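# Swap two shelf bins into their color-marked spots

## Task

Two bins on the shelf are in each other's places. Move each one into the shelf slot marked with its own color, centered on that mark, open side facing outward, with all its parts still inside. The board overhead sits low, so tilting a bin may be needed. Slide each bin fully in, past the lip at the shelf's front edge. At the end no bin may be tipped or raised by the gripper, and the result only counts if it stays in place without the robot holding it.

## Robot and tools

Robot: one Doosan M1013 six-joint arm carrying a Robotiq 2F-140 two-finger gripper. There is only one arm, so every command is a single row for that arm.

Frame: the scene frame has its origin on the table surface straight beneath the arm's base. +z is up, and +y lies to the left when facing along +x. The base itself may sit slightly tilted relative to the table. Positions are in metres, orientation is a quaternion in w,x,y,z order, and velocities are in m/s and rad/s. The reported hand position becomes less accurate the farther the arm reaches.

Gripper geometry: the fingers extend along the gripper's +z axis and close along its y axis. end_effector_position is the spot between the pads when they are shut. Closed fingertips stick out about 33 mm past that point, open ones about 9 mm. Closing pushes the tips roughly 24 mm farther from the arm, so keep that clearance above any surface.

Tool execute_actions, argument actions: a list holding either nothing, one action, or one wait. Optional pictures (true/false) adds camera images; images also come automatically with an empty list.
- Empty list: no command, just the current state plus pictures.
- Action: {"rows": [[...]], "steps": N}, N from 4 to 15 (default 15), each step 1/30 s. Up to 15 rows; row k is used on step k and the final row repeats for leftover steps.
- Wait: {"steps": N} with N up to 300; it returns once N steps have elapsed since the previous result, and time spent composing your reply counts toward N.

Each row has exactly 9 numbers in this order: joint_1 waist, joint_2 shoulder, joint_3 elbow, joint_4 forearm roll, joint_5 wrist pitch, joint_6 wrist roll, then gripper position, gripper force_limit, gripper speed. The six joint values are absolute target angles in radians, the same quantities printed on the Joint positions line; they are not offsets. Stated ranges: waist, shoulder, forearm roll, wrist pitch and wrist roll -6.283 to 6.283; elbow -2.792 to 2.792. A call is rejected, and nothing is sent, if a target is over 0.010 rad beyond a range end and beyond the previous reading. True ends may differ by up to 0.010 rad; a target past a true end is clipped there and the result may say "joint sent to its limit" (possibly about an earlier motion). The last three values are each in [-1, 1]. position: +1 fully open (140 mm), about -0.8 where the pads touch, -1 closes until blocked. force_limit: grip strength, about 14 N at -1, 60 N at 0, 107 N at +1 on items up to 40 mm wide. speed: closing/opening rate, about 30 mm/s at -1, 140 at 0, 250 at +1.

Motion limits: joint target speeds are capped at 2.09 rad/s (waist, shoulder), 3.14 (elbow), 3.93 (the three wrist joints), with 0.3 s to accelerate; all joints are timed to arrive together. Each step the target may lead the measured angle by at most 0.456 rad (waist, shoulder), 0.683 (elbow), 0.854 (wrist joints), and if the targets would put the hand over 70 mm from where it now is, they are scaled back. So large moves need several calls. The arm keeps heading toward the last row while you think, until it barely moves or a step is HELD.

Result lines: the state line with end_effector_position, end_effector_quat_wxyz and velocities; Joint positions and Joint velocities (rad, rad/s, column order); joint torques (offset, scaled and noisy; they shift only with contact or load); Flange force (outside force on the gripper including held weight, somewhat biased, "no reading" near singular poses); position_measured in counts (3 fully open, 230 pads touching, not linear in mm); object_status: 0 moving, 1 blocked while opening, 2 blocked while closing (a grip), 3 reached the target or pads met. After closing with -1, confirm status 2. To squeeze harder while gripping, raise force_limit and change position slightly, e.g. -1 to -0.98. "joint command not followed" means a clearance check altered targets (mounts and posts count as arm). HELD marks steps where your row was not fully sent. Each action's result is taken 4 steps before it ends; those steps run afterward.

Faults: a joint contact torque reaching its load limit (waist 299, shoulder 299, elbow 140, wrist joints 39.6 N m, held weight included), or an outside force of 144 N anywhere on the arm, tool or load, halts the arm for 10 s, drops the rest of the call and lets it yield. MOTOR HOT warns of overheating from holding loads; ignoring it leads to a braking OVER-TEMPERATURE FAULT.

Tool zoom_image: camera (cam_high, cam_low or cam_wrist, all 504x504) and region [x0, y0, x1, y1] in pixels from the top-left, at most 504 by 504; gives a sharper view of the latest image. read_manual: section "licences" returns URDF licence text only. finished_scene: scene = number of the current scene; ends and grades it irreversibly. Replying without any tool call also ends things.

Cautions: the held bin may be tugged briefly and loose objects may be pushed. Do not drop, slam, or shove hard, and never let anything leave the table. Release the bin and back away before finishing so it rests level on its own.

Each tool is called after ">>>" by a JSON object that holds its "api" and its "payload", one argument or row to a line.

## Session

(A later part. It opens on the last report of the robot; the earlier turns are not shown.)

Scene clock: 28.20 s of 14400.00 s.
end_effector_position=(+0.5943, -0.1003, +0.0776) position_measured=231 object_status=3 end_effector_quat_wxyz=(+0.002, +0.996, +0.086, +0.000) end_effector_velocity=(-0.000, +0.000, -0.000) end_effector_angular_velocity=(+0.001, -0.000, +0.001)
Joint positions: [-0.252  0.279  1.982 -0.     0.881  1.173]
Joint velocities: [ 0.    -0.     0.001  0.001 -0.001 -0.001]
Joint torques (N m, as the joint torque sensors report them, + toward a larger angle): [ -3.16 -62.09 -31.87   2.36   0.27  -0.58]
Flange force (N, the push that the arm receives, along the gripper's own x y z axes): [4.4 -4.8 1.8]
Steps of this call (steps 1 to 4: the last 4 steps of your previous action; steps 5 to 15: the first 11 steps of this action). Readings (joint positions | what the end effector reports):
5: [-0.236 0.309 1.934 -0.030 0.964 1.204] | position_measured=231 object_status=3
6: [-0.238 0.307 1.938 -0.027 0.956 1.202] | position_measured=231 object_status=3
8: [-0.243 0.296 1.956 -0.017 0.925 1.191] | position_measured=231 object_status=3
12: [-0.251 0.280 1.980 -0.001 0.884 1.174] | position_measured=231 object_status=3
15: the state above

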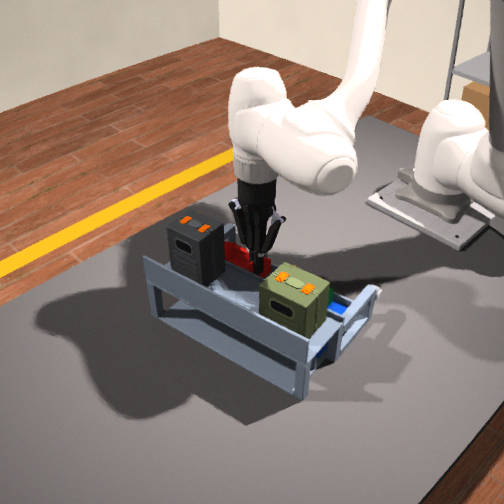

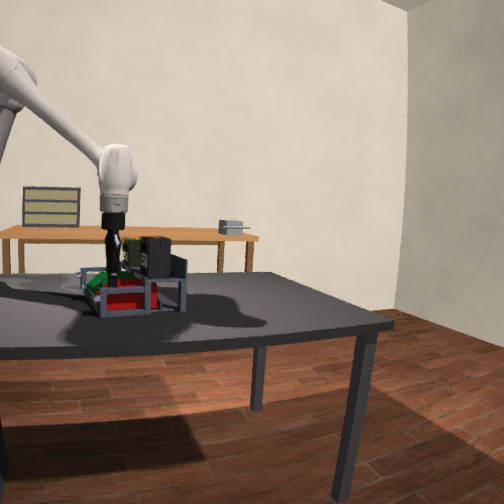

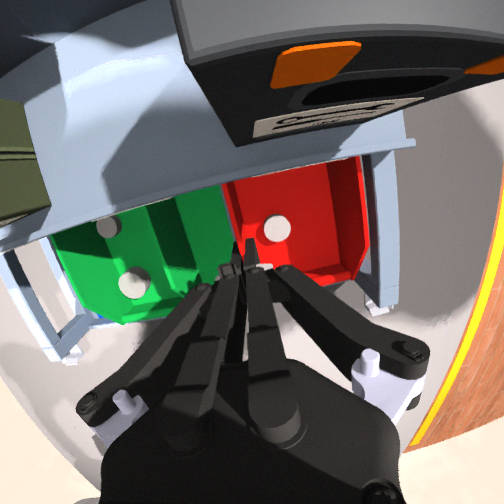

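>>> {"api": "execute_actions", "payload": {
  "actions": [
    {"rows":[[-0.252,0.279,1.982,0,0.8806,1.173,-0.6,0.6,-0.5]],"steps":15}
  ]
}}

>>> {"api": "execute_actions", "payload": {
  "actions": [
    {"rows":[[-0.252,0.2,1.92,0,1.02,1.173,-0.6,0.6,-0.5]],"steps":15}
  ]
}}

>>> {"api": "execute_actions", "payload": {
  "actions": [
    {"rows":[[0.015,0.145,1.995,0,1.0016,1.44,-0.6,0.6,-0.5]],"steps":15}
  ]
}}

>>> {"api": "execute_actions", "payload": {
  "actions": [
    {"steps":10}
  ],
  "pictures": true
}}

Scene clock: 28.83 s of 14400.00 s.
end_effector_position=(+0.5943, -0.1003, +0.0775) position_measured=205 object_status=0 end_effector_quat_wxyz=(+0.002, +0.996, +0.086, +0.000) end_effector_velocity=(-0.000, +0.000, -0.000) end_effector_angular_velocity=(+0.000, +0.001, +0.000)
Joint positions: [-0.252  0.279  1.982  0.     0.881  1.173]
Joint velocities: [ 0.     0.001  0.     0.     0.    -0.001]
Joint torques (N m, as the joint torque sensors report them, + toward a larger angle): [ -0.39 -60.52 -29.47   2.8    0.89   0.03]
Flange force (N, the push that the arm receives, along the gripper's own x y z axes): [4.5 1.4 -0.3]
Steps of this call (steps 1 to 4: the last 4 steps of your previous action; steps 5 to 8: the robot went on to your last target; steps 9 to 19: the first 11 steps of this action). Readings (joint positions | what the end effector reports):
9: [-0.252 0.279 1.982 -0.000 0.881 1.173] | position_measured=231 object_status=0
10: [-0.252 0.279 1.982 0.000 0.881 1.173] | position_measured=231 object_status=0
12: [-0.252 0.279 1.982 0.000 0.881 1.173] | position_measured=220 object_status=0
16: [-0.252 0.279 1.982 0.000 0.881 1.173] | position_measured=205 object_status=0
19: the state above

Scene clock: 29.33 s of 14400.00 s.
end_effector_position=(+0.5929, -0.0997, +0.1534) position_measured=205 object_status=3 end_effector_quat_wxyz=(+0.002, +0.996, +0.086, +0.001) end_effector_velocity=(+0.000, +0.000, +0.000) end_effector_angular_velocity=(+0.000, -0.000, +0.000)
Joint positions: [-0.252  0.2    1.92   0.     1.02   1.173]
Joint velocities: [ 0.    -0.    -0.     0.     0.    -0.001]
Joint torques (N m, as the joint torque sensors report them, + toward a larger angle): [ -3.7  -55.22 -32.69   3.16   0.7   -0.46]
Flange force (N, the push that the arm receives, along the gripper's own x y z axes): [4.6 -6.3 -5.4]
Steps of this call (steps 1 to 4: the last 4 steps of your previous action; steps 5 to 15: the first 11 steps of this action). Readings (joint positions | what the end effector reports):
5: [-0.252 0.279 1.982 0.000 0.881 1.173] | position_measured=205 object_status=3
6: [-0.252 0.275 1.980 0.000 0.888 1.173] | position_measured=205 object_status=3
8: [-0.252 0.245 1.955 0.000 0.942 1.173] | position_measured=205 object_status=3
12: [-0.252 0.200 1.920 0.000 1.019 1.173] | position_measured=205 object_status=3
15: the state above

Scene clock: 29.83 s of 14400.00 s.
end_effector_position=(+0.5665, +0.0353, +0.1498) position_measured=205 object_status=3 end_effector_quat_wxyz=(+0.002, +0.996, +0.086, +0.000) end_effector_velocity=(-0.129, +0.397, -0.010) end_effector_angular_velocity=(-0.000, +0.000, +0.007)
Joint positions: [-0.027  0.154  1.983 -0.     1.005  1.398]
Joint velocities: [ 0.7   -0.147  0.195 -0.    -0.048  0.693]
Joint torques (N m, as the joint torque sensors report them, + toward a larger angle): [-12.58 -43.18 -33.3    2.95   0.69   0.25]
Flange force (N, the push that the arm receives, along the gripper's own x y z axes): [1.0 -1.2 -4.7]
Steps of this call (steps 1 to 4: the last 4 steps of your previous action; steps 5 to 15: the first 11 steps of this action). Readings (joint positions | what the end effector reports):
5: [-0.252 0.200 1.920 0.000 1.020 1.173] | position_measured=205 object_status=3
6: [-0.248 0.200 1.921 0.000 1.020 1.176] | position_measured=205 object_status=3
8: [-0.217 0.193 1.930 -0.000 1.018 1.208] | position_measured=205 object_status=3
12: [-0.107 0.170 1.961 -0.000 1.010 1.318] | position_measured=205 object_status=3
15: the state above

Scene clock: 30.17 s of 14400.00 s.
end_effector_position=(+0.5584, +0.0586, +0.1491) position_measured=205 object_status=3 end_effector_quat_wxyz=(+0.002, +0.996, +0.086, +0.000) end_effector_velocity=(-0.001, -0.000, -0.000) end_effector_angular_velocity=(-0.000, +0.001, -0.001)
Joint positions: [ 0.015  0.145  1.995 -0.     1.002  1.44 ]
Joint velocities: [-0.    -0.001  0.001 -0.     0.     0.001]
Joint torques (N m, as the joint torque sensors report them, + toward a larger angle): [ -3.11 -48.5  -33.03   2.79   0.91   0.01]
Flange force (N, the push that the arm receives, along the gripper's own x y z axes): [1.6 -5.1 -1.9]
Kept back: nothing.
Steps of this call (steps 1 to 4: the last 4 steps of your previous action; steps 5 to 10: the robot went on to your last target). Readings (joint positions | what the end effector reports):
1: [-0.006 0.149 1.989 -0.000 1.003 1.419] | position_measured=205 object_status=3
2: [0.008 0.146 1.993 -0.000 1.002 1.432] | position_measured=205 object_status=3
4: [0.015 0.145 1.995 -0.000 1.002 1.440] | position_measured=205 object_status=3
8: [0.015 0.145 1.995 -0.000 1.002 1.440] | position_measured=205 object_status=3
10: the state above

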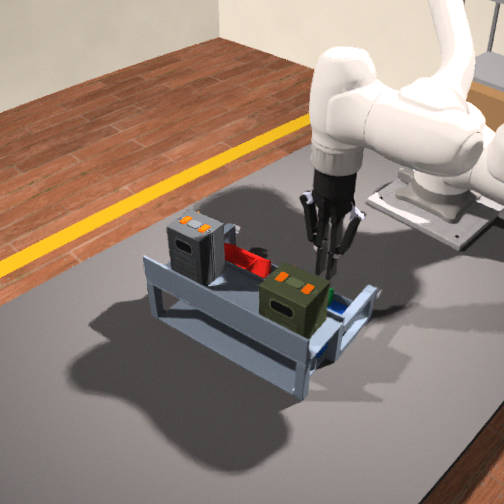

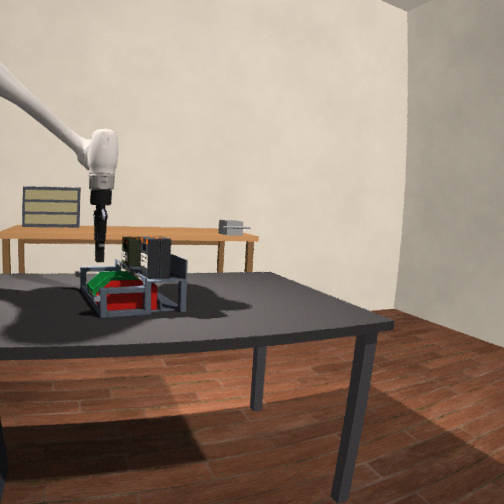

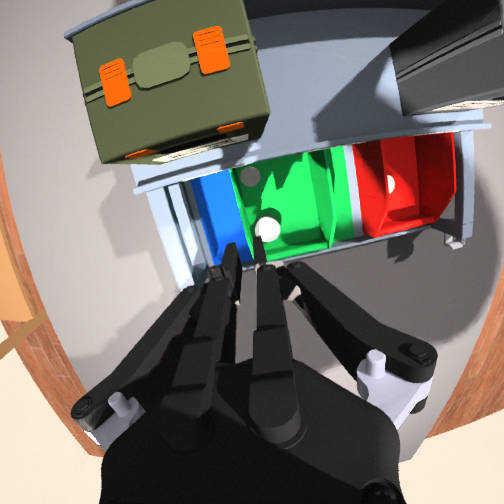

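>>> {"api": "execute_actions", "payload": {
  "actions": [
    {"rows":[[0.015,0.2,2.03,0,0.9116,1.44,-0.6,0.6,-0.5]],"steps":15}
  ]
}}

>>> {"api": "execute_actions", "payload": {
  "actions": [
    {"rows":[[0.015,0.225,2.053,0,0.8635,1.44,-0.6,0.6,-0.5]],"steps":15}
  ],
  "pictures": true
}}

>>> {"api": "zoom_image", "payload": {
  "camera": "cam_low",
  "region": [60,220,210,330]
}}

Scene clock: 30.67 s of 14400.00 s.
end_effector_position=(+0.5629, +0.0585, +0.1019) position_measured=205 object_status=3 end_effector_quat_wxyz=(+0.002, +0.996, +0.086, +0.000) end_effector_velocity=(+0.000, -0.000, -0.000) end_effector_angular_velocity=(-0.000, -0.000, -0.000)
Joint positions: [ 0.015  0.2    2.03  -0.     0.912  1.44 ]
Joint velocities: [ 0.  0. -0. -0. -0.  0.]
Joint torques (N m, as the joint torque sensors report them, + toward a larger angle): [ -4.31 -50.34 -28.75   3.24   0.86  -0.19]
Flange force (N, the push that the arm receives, along the gripper's own x y z axes): [4.8 -6.8 -3.4]
Steps of this call (steps 1 to 4: the robot went on to your last target; steps 5 to 15: the first 11 steps of this action). Readings (joint positions | what the end effector reports):
5: [0.015 0.145 1.995 -0.000 1.001 1.440] | position_measured=205 object_status=3
6: [0.015 0.148 1.997 -0.000 0.995 1.440] | position_measured=205 object_status=3
8: [0.015 0.177 2.016 -0.000 0.948 1.440] | position_measured=205 object_status=3
12: [0.015 0.200 2.030 -0.000 0.912 1.440] | position_measured=205 object_status=3
15: the state above

Scene clock: 31.17 s of 14400.00 s.
end_effector_position=(+0.5613, +0.0584, +0.0780) position_measured=205 object_status=3 end_effector_quat_wxyz=(+0.002, +0.996, +0.086, +0.000) end_effector_velocity=(-0.000, +0.000, -0.000) end_effector_angular_velocity=(+0.000, +0.000, +0.000)
Joint positions: [0.015 0.225 2.053 0.    0.864 1.44 ]
Joint velocities: [ 0.  0.  0.  0. -0. -0.]
Joint torques (N m, as the joint torque sensors report them, + toward a larger angle): [ -4.39 -54.57 -31.61   2.58   0.6   -0.19]
Flange force (N, the push that the arm receives, along the gripper's own x y z axes): [0.6 -7.7 1.2]
Steps of this call (steps 1 to 4: the last 4 steps of your previous action; steps 5 to 15: the first 11 steps of this action). Readings (joint positions | what the end effector reports):
5: [0.015 0.200 2.030 -0.000 0.911 1.440] | position_measured=205 object_status=3
6: [0.015 0.203 2.033 0.000 0.904 1.440] | position_measured=205 object_status=3
8: [0.015 0.222 2.051 0.000 0.870 1.440] | position_measured=205 object_status=3
12: [0.015 0.225 2.053 0.000 0.864 1.440] | position_measured=205 object_status=3
15: the state above

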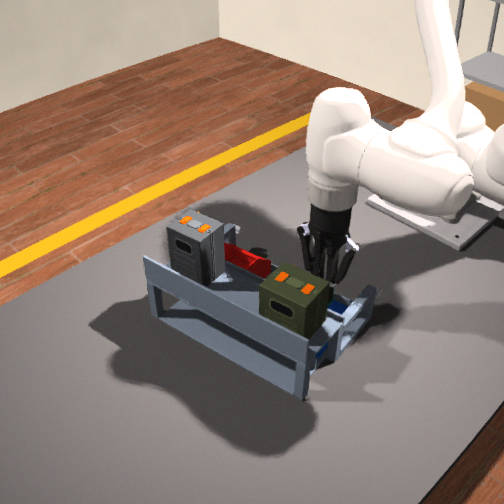

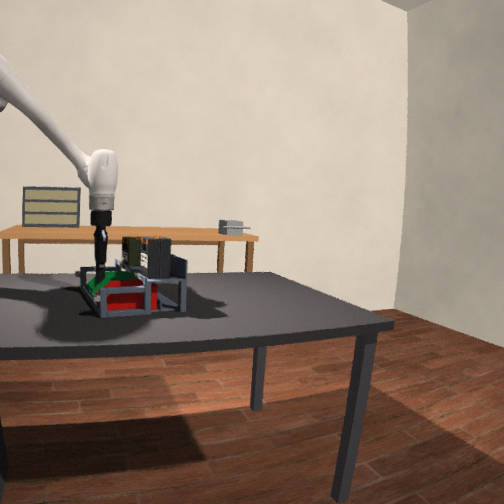

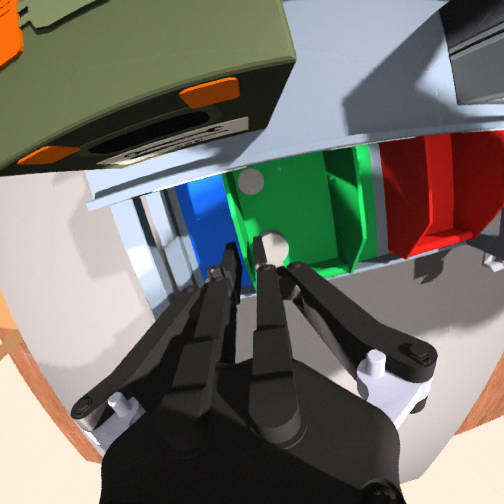

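Region (60, 220, 210, 330) of cam_low's 504x504 image, scaled by 3.360, with more detail than that image has; it fills the top 370 rows of this view, and the rest is white.

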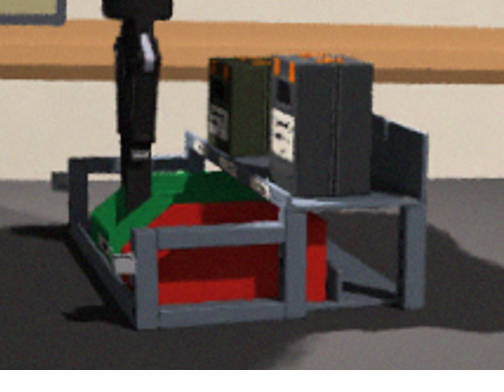

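>>> {"api": "execute_actions", "payload": {
  "actions": [
    {"rows":[[0.015,0.225,2.053,0,0.8635,1.44,-1,0.6,-0.5]],"steps":15}
  ]
}}

>>> {"api": "execute_actions", "payload": {
  "actions": [
    {"rows":[[0.015,0.2228,2.0515,0,0.867,1.44,-1,0.6,-0.5],[0.015,0.2228,2.0515,0,0.867,1.44,-1,0.6,-0.5],[0.015,0.2228,2.0515,0,0.867,1.44,-1,0.6,-0.5],[0.015,0.2228,2.0515,0,0.867,1.44,-1,0.6,-0.5],[-0.0065,0.225,2.049,0,0.8677,1.4185,-1,0.6,-0.5],[-0.0065,0.225,2.049,0,0.8677,1.4185,-1,0.6,-0.5],[-0.0065,0.225,2.049,0,0.8677,1.4185,-1,0.6,-0.5],[-0.028,0.227,2.046,0,0.8685,1.397,-1,0.6,-0.5]],"steps":15}
  ]
}}

>>> {"api": "execute_actions", "payload": {
  "actions": [
    {"rows":[[-0.0495,0.229,2.043,0,0.8695,1.3755,-1,0.6,-0.5],[-0.0495,0.229,2.043,0,0.8695,1.3755,-1,0.6,-0.5],[-0.0495,0.229,2.043,0,0.8695,1.3755,-1,0.6,-0.5],[-0.071,0.233,2.038,0,0.8705,1.354,-1,0.6,-0.5]],"steps":15}
  ]
}}

>>> {"api": "execute_actions", "payload": {
  "actions": [
    {"rows":[[-0.071,0.233,2.038,0,0.8705,1.354,-0.6,0.6,-0.5]],"steps":15}
  ]
}}

>>> {"api": "execute_actions", "payload": {
  "actions": [
    {"rows":[[-0.071,0.145,1.98,0,1.016,1.354,-0.6,0.6,-0.5]],"steps":15}
  ]
}}

>>> {"api": "execute_actions", "payload": {
  "actions": [
    {"rows":[[-0.12,0.08,1.92,0,1.14,1.305,-0.6,0.6,-0.5]],"steps":15}
  ],
  "pictures": true
}}

Scene clock: 31.90 s of 14400.00 s.
end_effector_position=(+0.5613, +0.0585, +0.0780) position_measured=232 object_status=0 end_effector_quat_wxyz=(+0.002, +0.996, +0.086, +0.000) end_effector_velocity=(-0.000, +0.000, +0.000) end_effector_angular_velocity=(+0.000, +0.000, +0.000)
Joint positions: [ 0.015  0.225  2.053 -0.     0.863  1.44 ]
Joint velocities: [ 0.    -0.001  0.     0.     0.001 -0.   ]
Joint torques (N m, as the joint torque sensors report them, + toward a larger angle): [ -2.87 -45.5  -26.32   2.86  -1.    -0.37]
Flange force (N, the push that the arm receives, along the gripper's own x y z axes): [-1.8 -5.5 -17.3]
Steps of this call (steps 1 to 4: the last 4 steps of your previous action; steps 5 to 11: the robot went on to your last target; steps 12 to 22: the first 11 steps of this action). Readings (joint positions | what the end effector reports):
12: [0.015 0.225 2.053 0.000 0.864 1.440] | position_measured=205 object_status=0
13: [0.015 0.225 2.053 0.000 0.864 1.440] | position_measured=207 object_status=0
15: [0.015 0.225 2.053 0.000 0.863 1.440] | position_measured=216 object_status=0
19: [0.015 0.225 2.053 -0.000 0.863 1.440] | position_measured=232 object_status=0
22: the state above

Scene clock: 32.40 s of 14400.00 s.
end_effector_position=(+0.5662, +0.0350, +0.0800) position_measured=232 object_status=3 end_effector_quat_wxyz=(+0.002, +0.996, +0.086, +0.000) end_effector_velocity=(+0.009, -0.048, -0.000) end_effector_angular_velocity=(-0.000, +0.002, -0.008)
Joint positions: [-0.027  0.227  2.046 -0.     0.868  1.399]
Joint velocities: [-0.085  0.009 -0.011 -0.     0.003 -0.077]
Joint torques (N m, as the joint torque sensors report them, + toward a larger angle): [ 14.19 -60.66 -28.22   3.18   0.53   0.09]
Flange force (N, the push that the arm receives, along the gripper's own x y z axes): [0.5 -2.5 -1.4]
Steps of this call (steps 1 to 4: the last 4 steps of your previous action; steps 5 to 15: the first 11 steps of this action). Readings (joint positions | what the end effector reports):
5: [0.015 0.225 2.053 -0.000 0.864 1.440] | position_measured=232 object_status=3
6: [0.015 0.224 2.052 -0.000 0.865 1.440] | position_measured=232 object_status=3
8: [0.015 0.223 2.052 -0.000 0.867 1.440] | position_measured=232 object_status=3
12: [-0.005 0.225 2.049 -0.000 0.868 1.421] | position_measured=232 object_status=3
15: the state above

Scene clock: 32.90 s of 14400.00 s.
end_effector_position=(+0.5715, +0.0097, +0.0800) position_measured=232 object_status=3 end_effector_quat_wxyz=(+0.002, +0.996, +0.086, +0.000) end_effector_velocity=(-0.000, -0.000, -0.000) end_effector_angular_velocity=(-0.000, +0.000, +0.001)
Joint positions: [-0.071  0.233  2.038 -0.     0.871  1.354]
Joint velocities: [-0.    -0.     0.001 -0.001 -0.    -0.001]
Joint torques (N m, as the joint torque sensors report them, + toward a larger angle): [ -3.12 -53.71 -32.11   2.53   0.48   0.02]
Flange force (N, the push that the arm receives, along the gripper's own x y z axes): [-2.3 -5.4 -1.0]
Steps of this call (steps 1 to 4: the last 4 steps of your previous action; steps 5 to 15: the first 11 steps of this action). Readings (joint positions | what the end effector reports):
5: [-0.028 0.227 2.046 -0.000 0.869 1.397] | position_measured=232 object_status=3
6: [-0.032 0.227 2.046 -0.000 0.869 1.393] | position_measured=232 object_status=3
8: [-0.048 0.229 2.043 -0.000 0.869 1.377] | position_measured=232 object_status=3
12: [-0.071 0.233 2.038 -0.000 0.870 1.354] | position_measured=232 object_status=3
15: the state above

Scene clock: 33.40 s of 14400.00 s.
end_effector_position=(+0.5716, +0.0097, +0.0800) position_measured=205 object_status=0 end_effector_quat_wxyz=(+0.002, +0.996, +0.086, +0.000) end_effector_velocity=(-0.000, -0.000, -0.000) end_effector_angular_velocity=(-0.000, +0.000, +0.001)
Joint positions: [-0.071  0.233  2.038 -0.     0.871  1.354]
Joint velocities: [ 0.     0.     0.    -0.     0.    -0.001]
Joint torques (N m, as the joint torque sensors report them, + toward a larger angle): [ -1.42 -55.23 -29.44   3.08   1.02   0.01]
Flange force (N, the push that the arm receives, along the gripper's own x y z axes): [3.7 -1.5 -0.4]
Steps of this call (steps 1 to 4: the last 4 steps of your previous action; steps 5 to 15: the first 11 steps of this action). Readings (joint positions | what the end effector reports):
5: [-0.071 0.233 2.038 -0.000 0.871 1.354] | position_measured=232 object_status=0
6: [-0.071 0.233 2.038 -0.000 0.871 1.354] | position_measured=232 object_status=0
8: [-0.071 0.233 2.038 -0.000 0.871 1.354] | position_measured=220 object_status=0
12: [-0.071 0.233 2.038 -0.000 0.871 1.354] | position_measured=205 object_status=0
15: the state above

Scene clock: 33.90 s of 14400.00 s.
end_effector_position=(+0.5659, +0.0103, +0.1564) position_measured=205 object_status=3 end_effector_quat_wxyz=(+0.002, +0.996, +0.086, +0.001) end_effector_velocity=(-0.000, -0.000, -0.000) end_effector_angular_velocity=(-0.000, +0.001, +0.001)
Joint positions: [-0.071  0.145  1.98   0.     1.016  1.354]
Joint velocities: [-0.    -0.     0.    -0.     0.001 -0.001]
Joint torques (N m, as the joint torque sensors report them, + toward a larger angle): [  0.68 -52.64 -34.59   3.1    0.32  -0.4 ]
Flange force (N, the push that the arm receives, along the gripper's own x y z axes): [2.2 -0.1 -3.2]
Steps of this call (steps 1 to 4: the last 4 steps of your previous action; steps 5 to 15: the first 11 steps of this action). Readings (joint positions | what the end effector reports):
5: [-0.071 0.233 2.038 -0.000 0.871 1.354] | position_measured=205 object_status=3
6: [-0.071 0.229 2.036 -0.000 0.878 1.354] | position_measured=205 object_status=3
8: [-0.071 0.199 2.015 -0.000 0.928 1.354] | position_measured=205 object_status=3
12: [-0.071 0.145 1.980 0.000 1.015 1.354] | position_measured=205 object_status=3
15: the state above

Scene clock: 34.40 s of 14400.00 s.
end_effector_position=(+0.5590, -0.0167, +0.2226) position_measured=205 object_status=3 end_effector_quat_wxyz=(+0.002, +0.996, +0.086, +0.001) end_effector_velocity=(+0.000, -0.000, +0.001) end_effector_angular_velocity=(-0.000, +0.000, -0.000)
Joint positions: [-0.12   0.08   1.92  -0.     1.14   1.305]
Joint velocities: [-0.    -0.    -0.001 -0.     0.001  0.   ]
Joint torques (N m, as the joint torque sensors report them, + toward a larger angle): [ -6.01 -43.15 -34.06   3.32   0.47  -0.08]
Flange force (N, the push that the arm receives, along the gripper's own x y z axes): [7.1 -8.3 -1.7]
Steps of this call (steps 1 to 4: the last 4 steps of your previous action; steps 5 to 15: the first 11 steps of this action). Readings (joint positions | what the end effector reports):
5: [-0.071 0.145 1.980 0.000 1.016 1.354] | position_measured=205 object_status=3
6: [-0.074 0.142 1.977 -0.000 1.024 1.351] | position_measured=205 object_status=3
8: [-0.096 0.113 1.949 -0.000 1.080 1.329] | position_measured=205 object_status=3
12: [-0.120 0.080 1.920 -0.000 1.140 1.305] | position_measured=205 object_status=3
15: the state above

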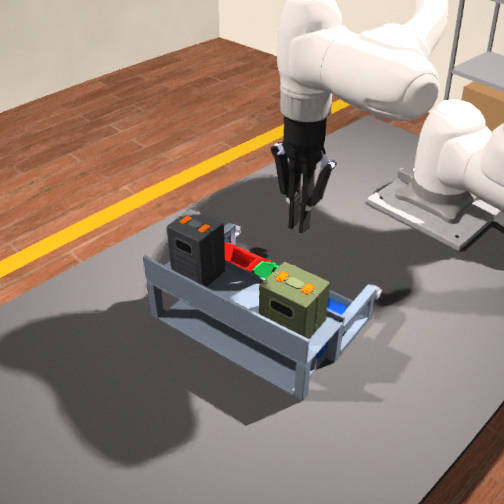

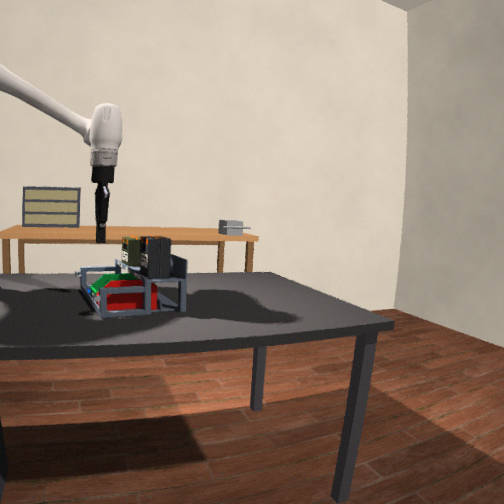

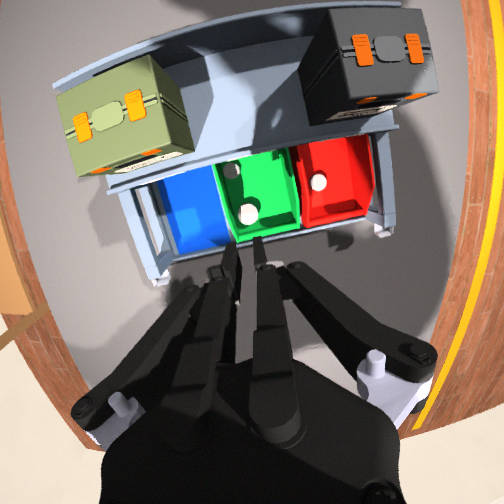

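>>> {"api": "zoom_image", "payload": {
  "camera": "cam_wrist",
  "region": [130,110,410,280]
}}

Region (130, 110, 410, 280) of cam_wrist's 504x504 image, scaled by 1.800, with more detail than that image has; it fills the top 306 rows of this view, and the rest is white.

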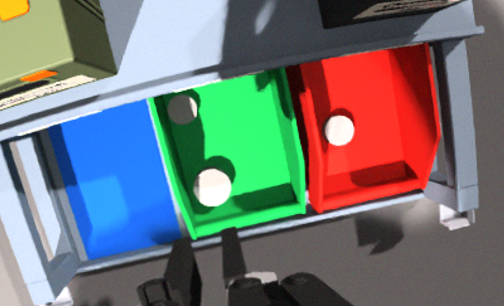

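>>> {"api": "finished_scene", "payload": {
  "scene": 2
}}

The scene is finished: the task was done.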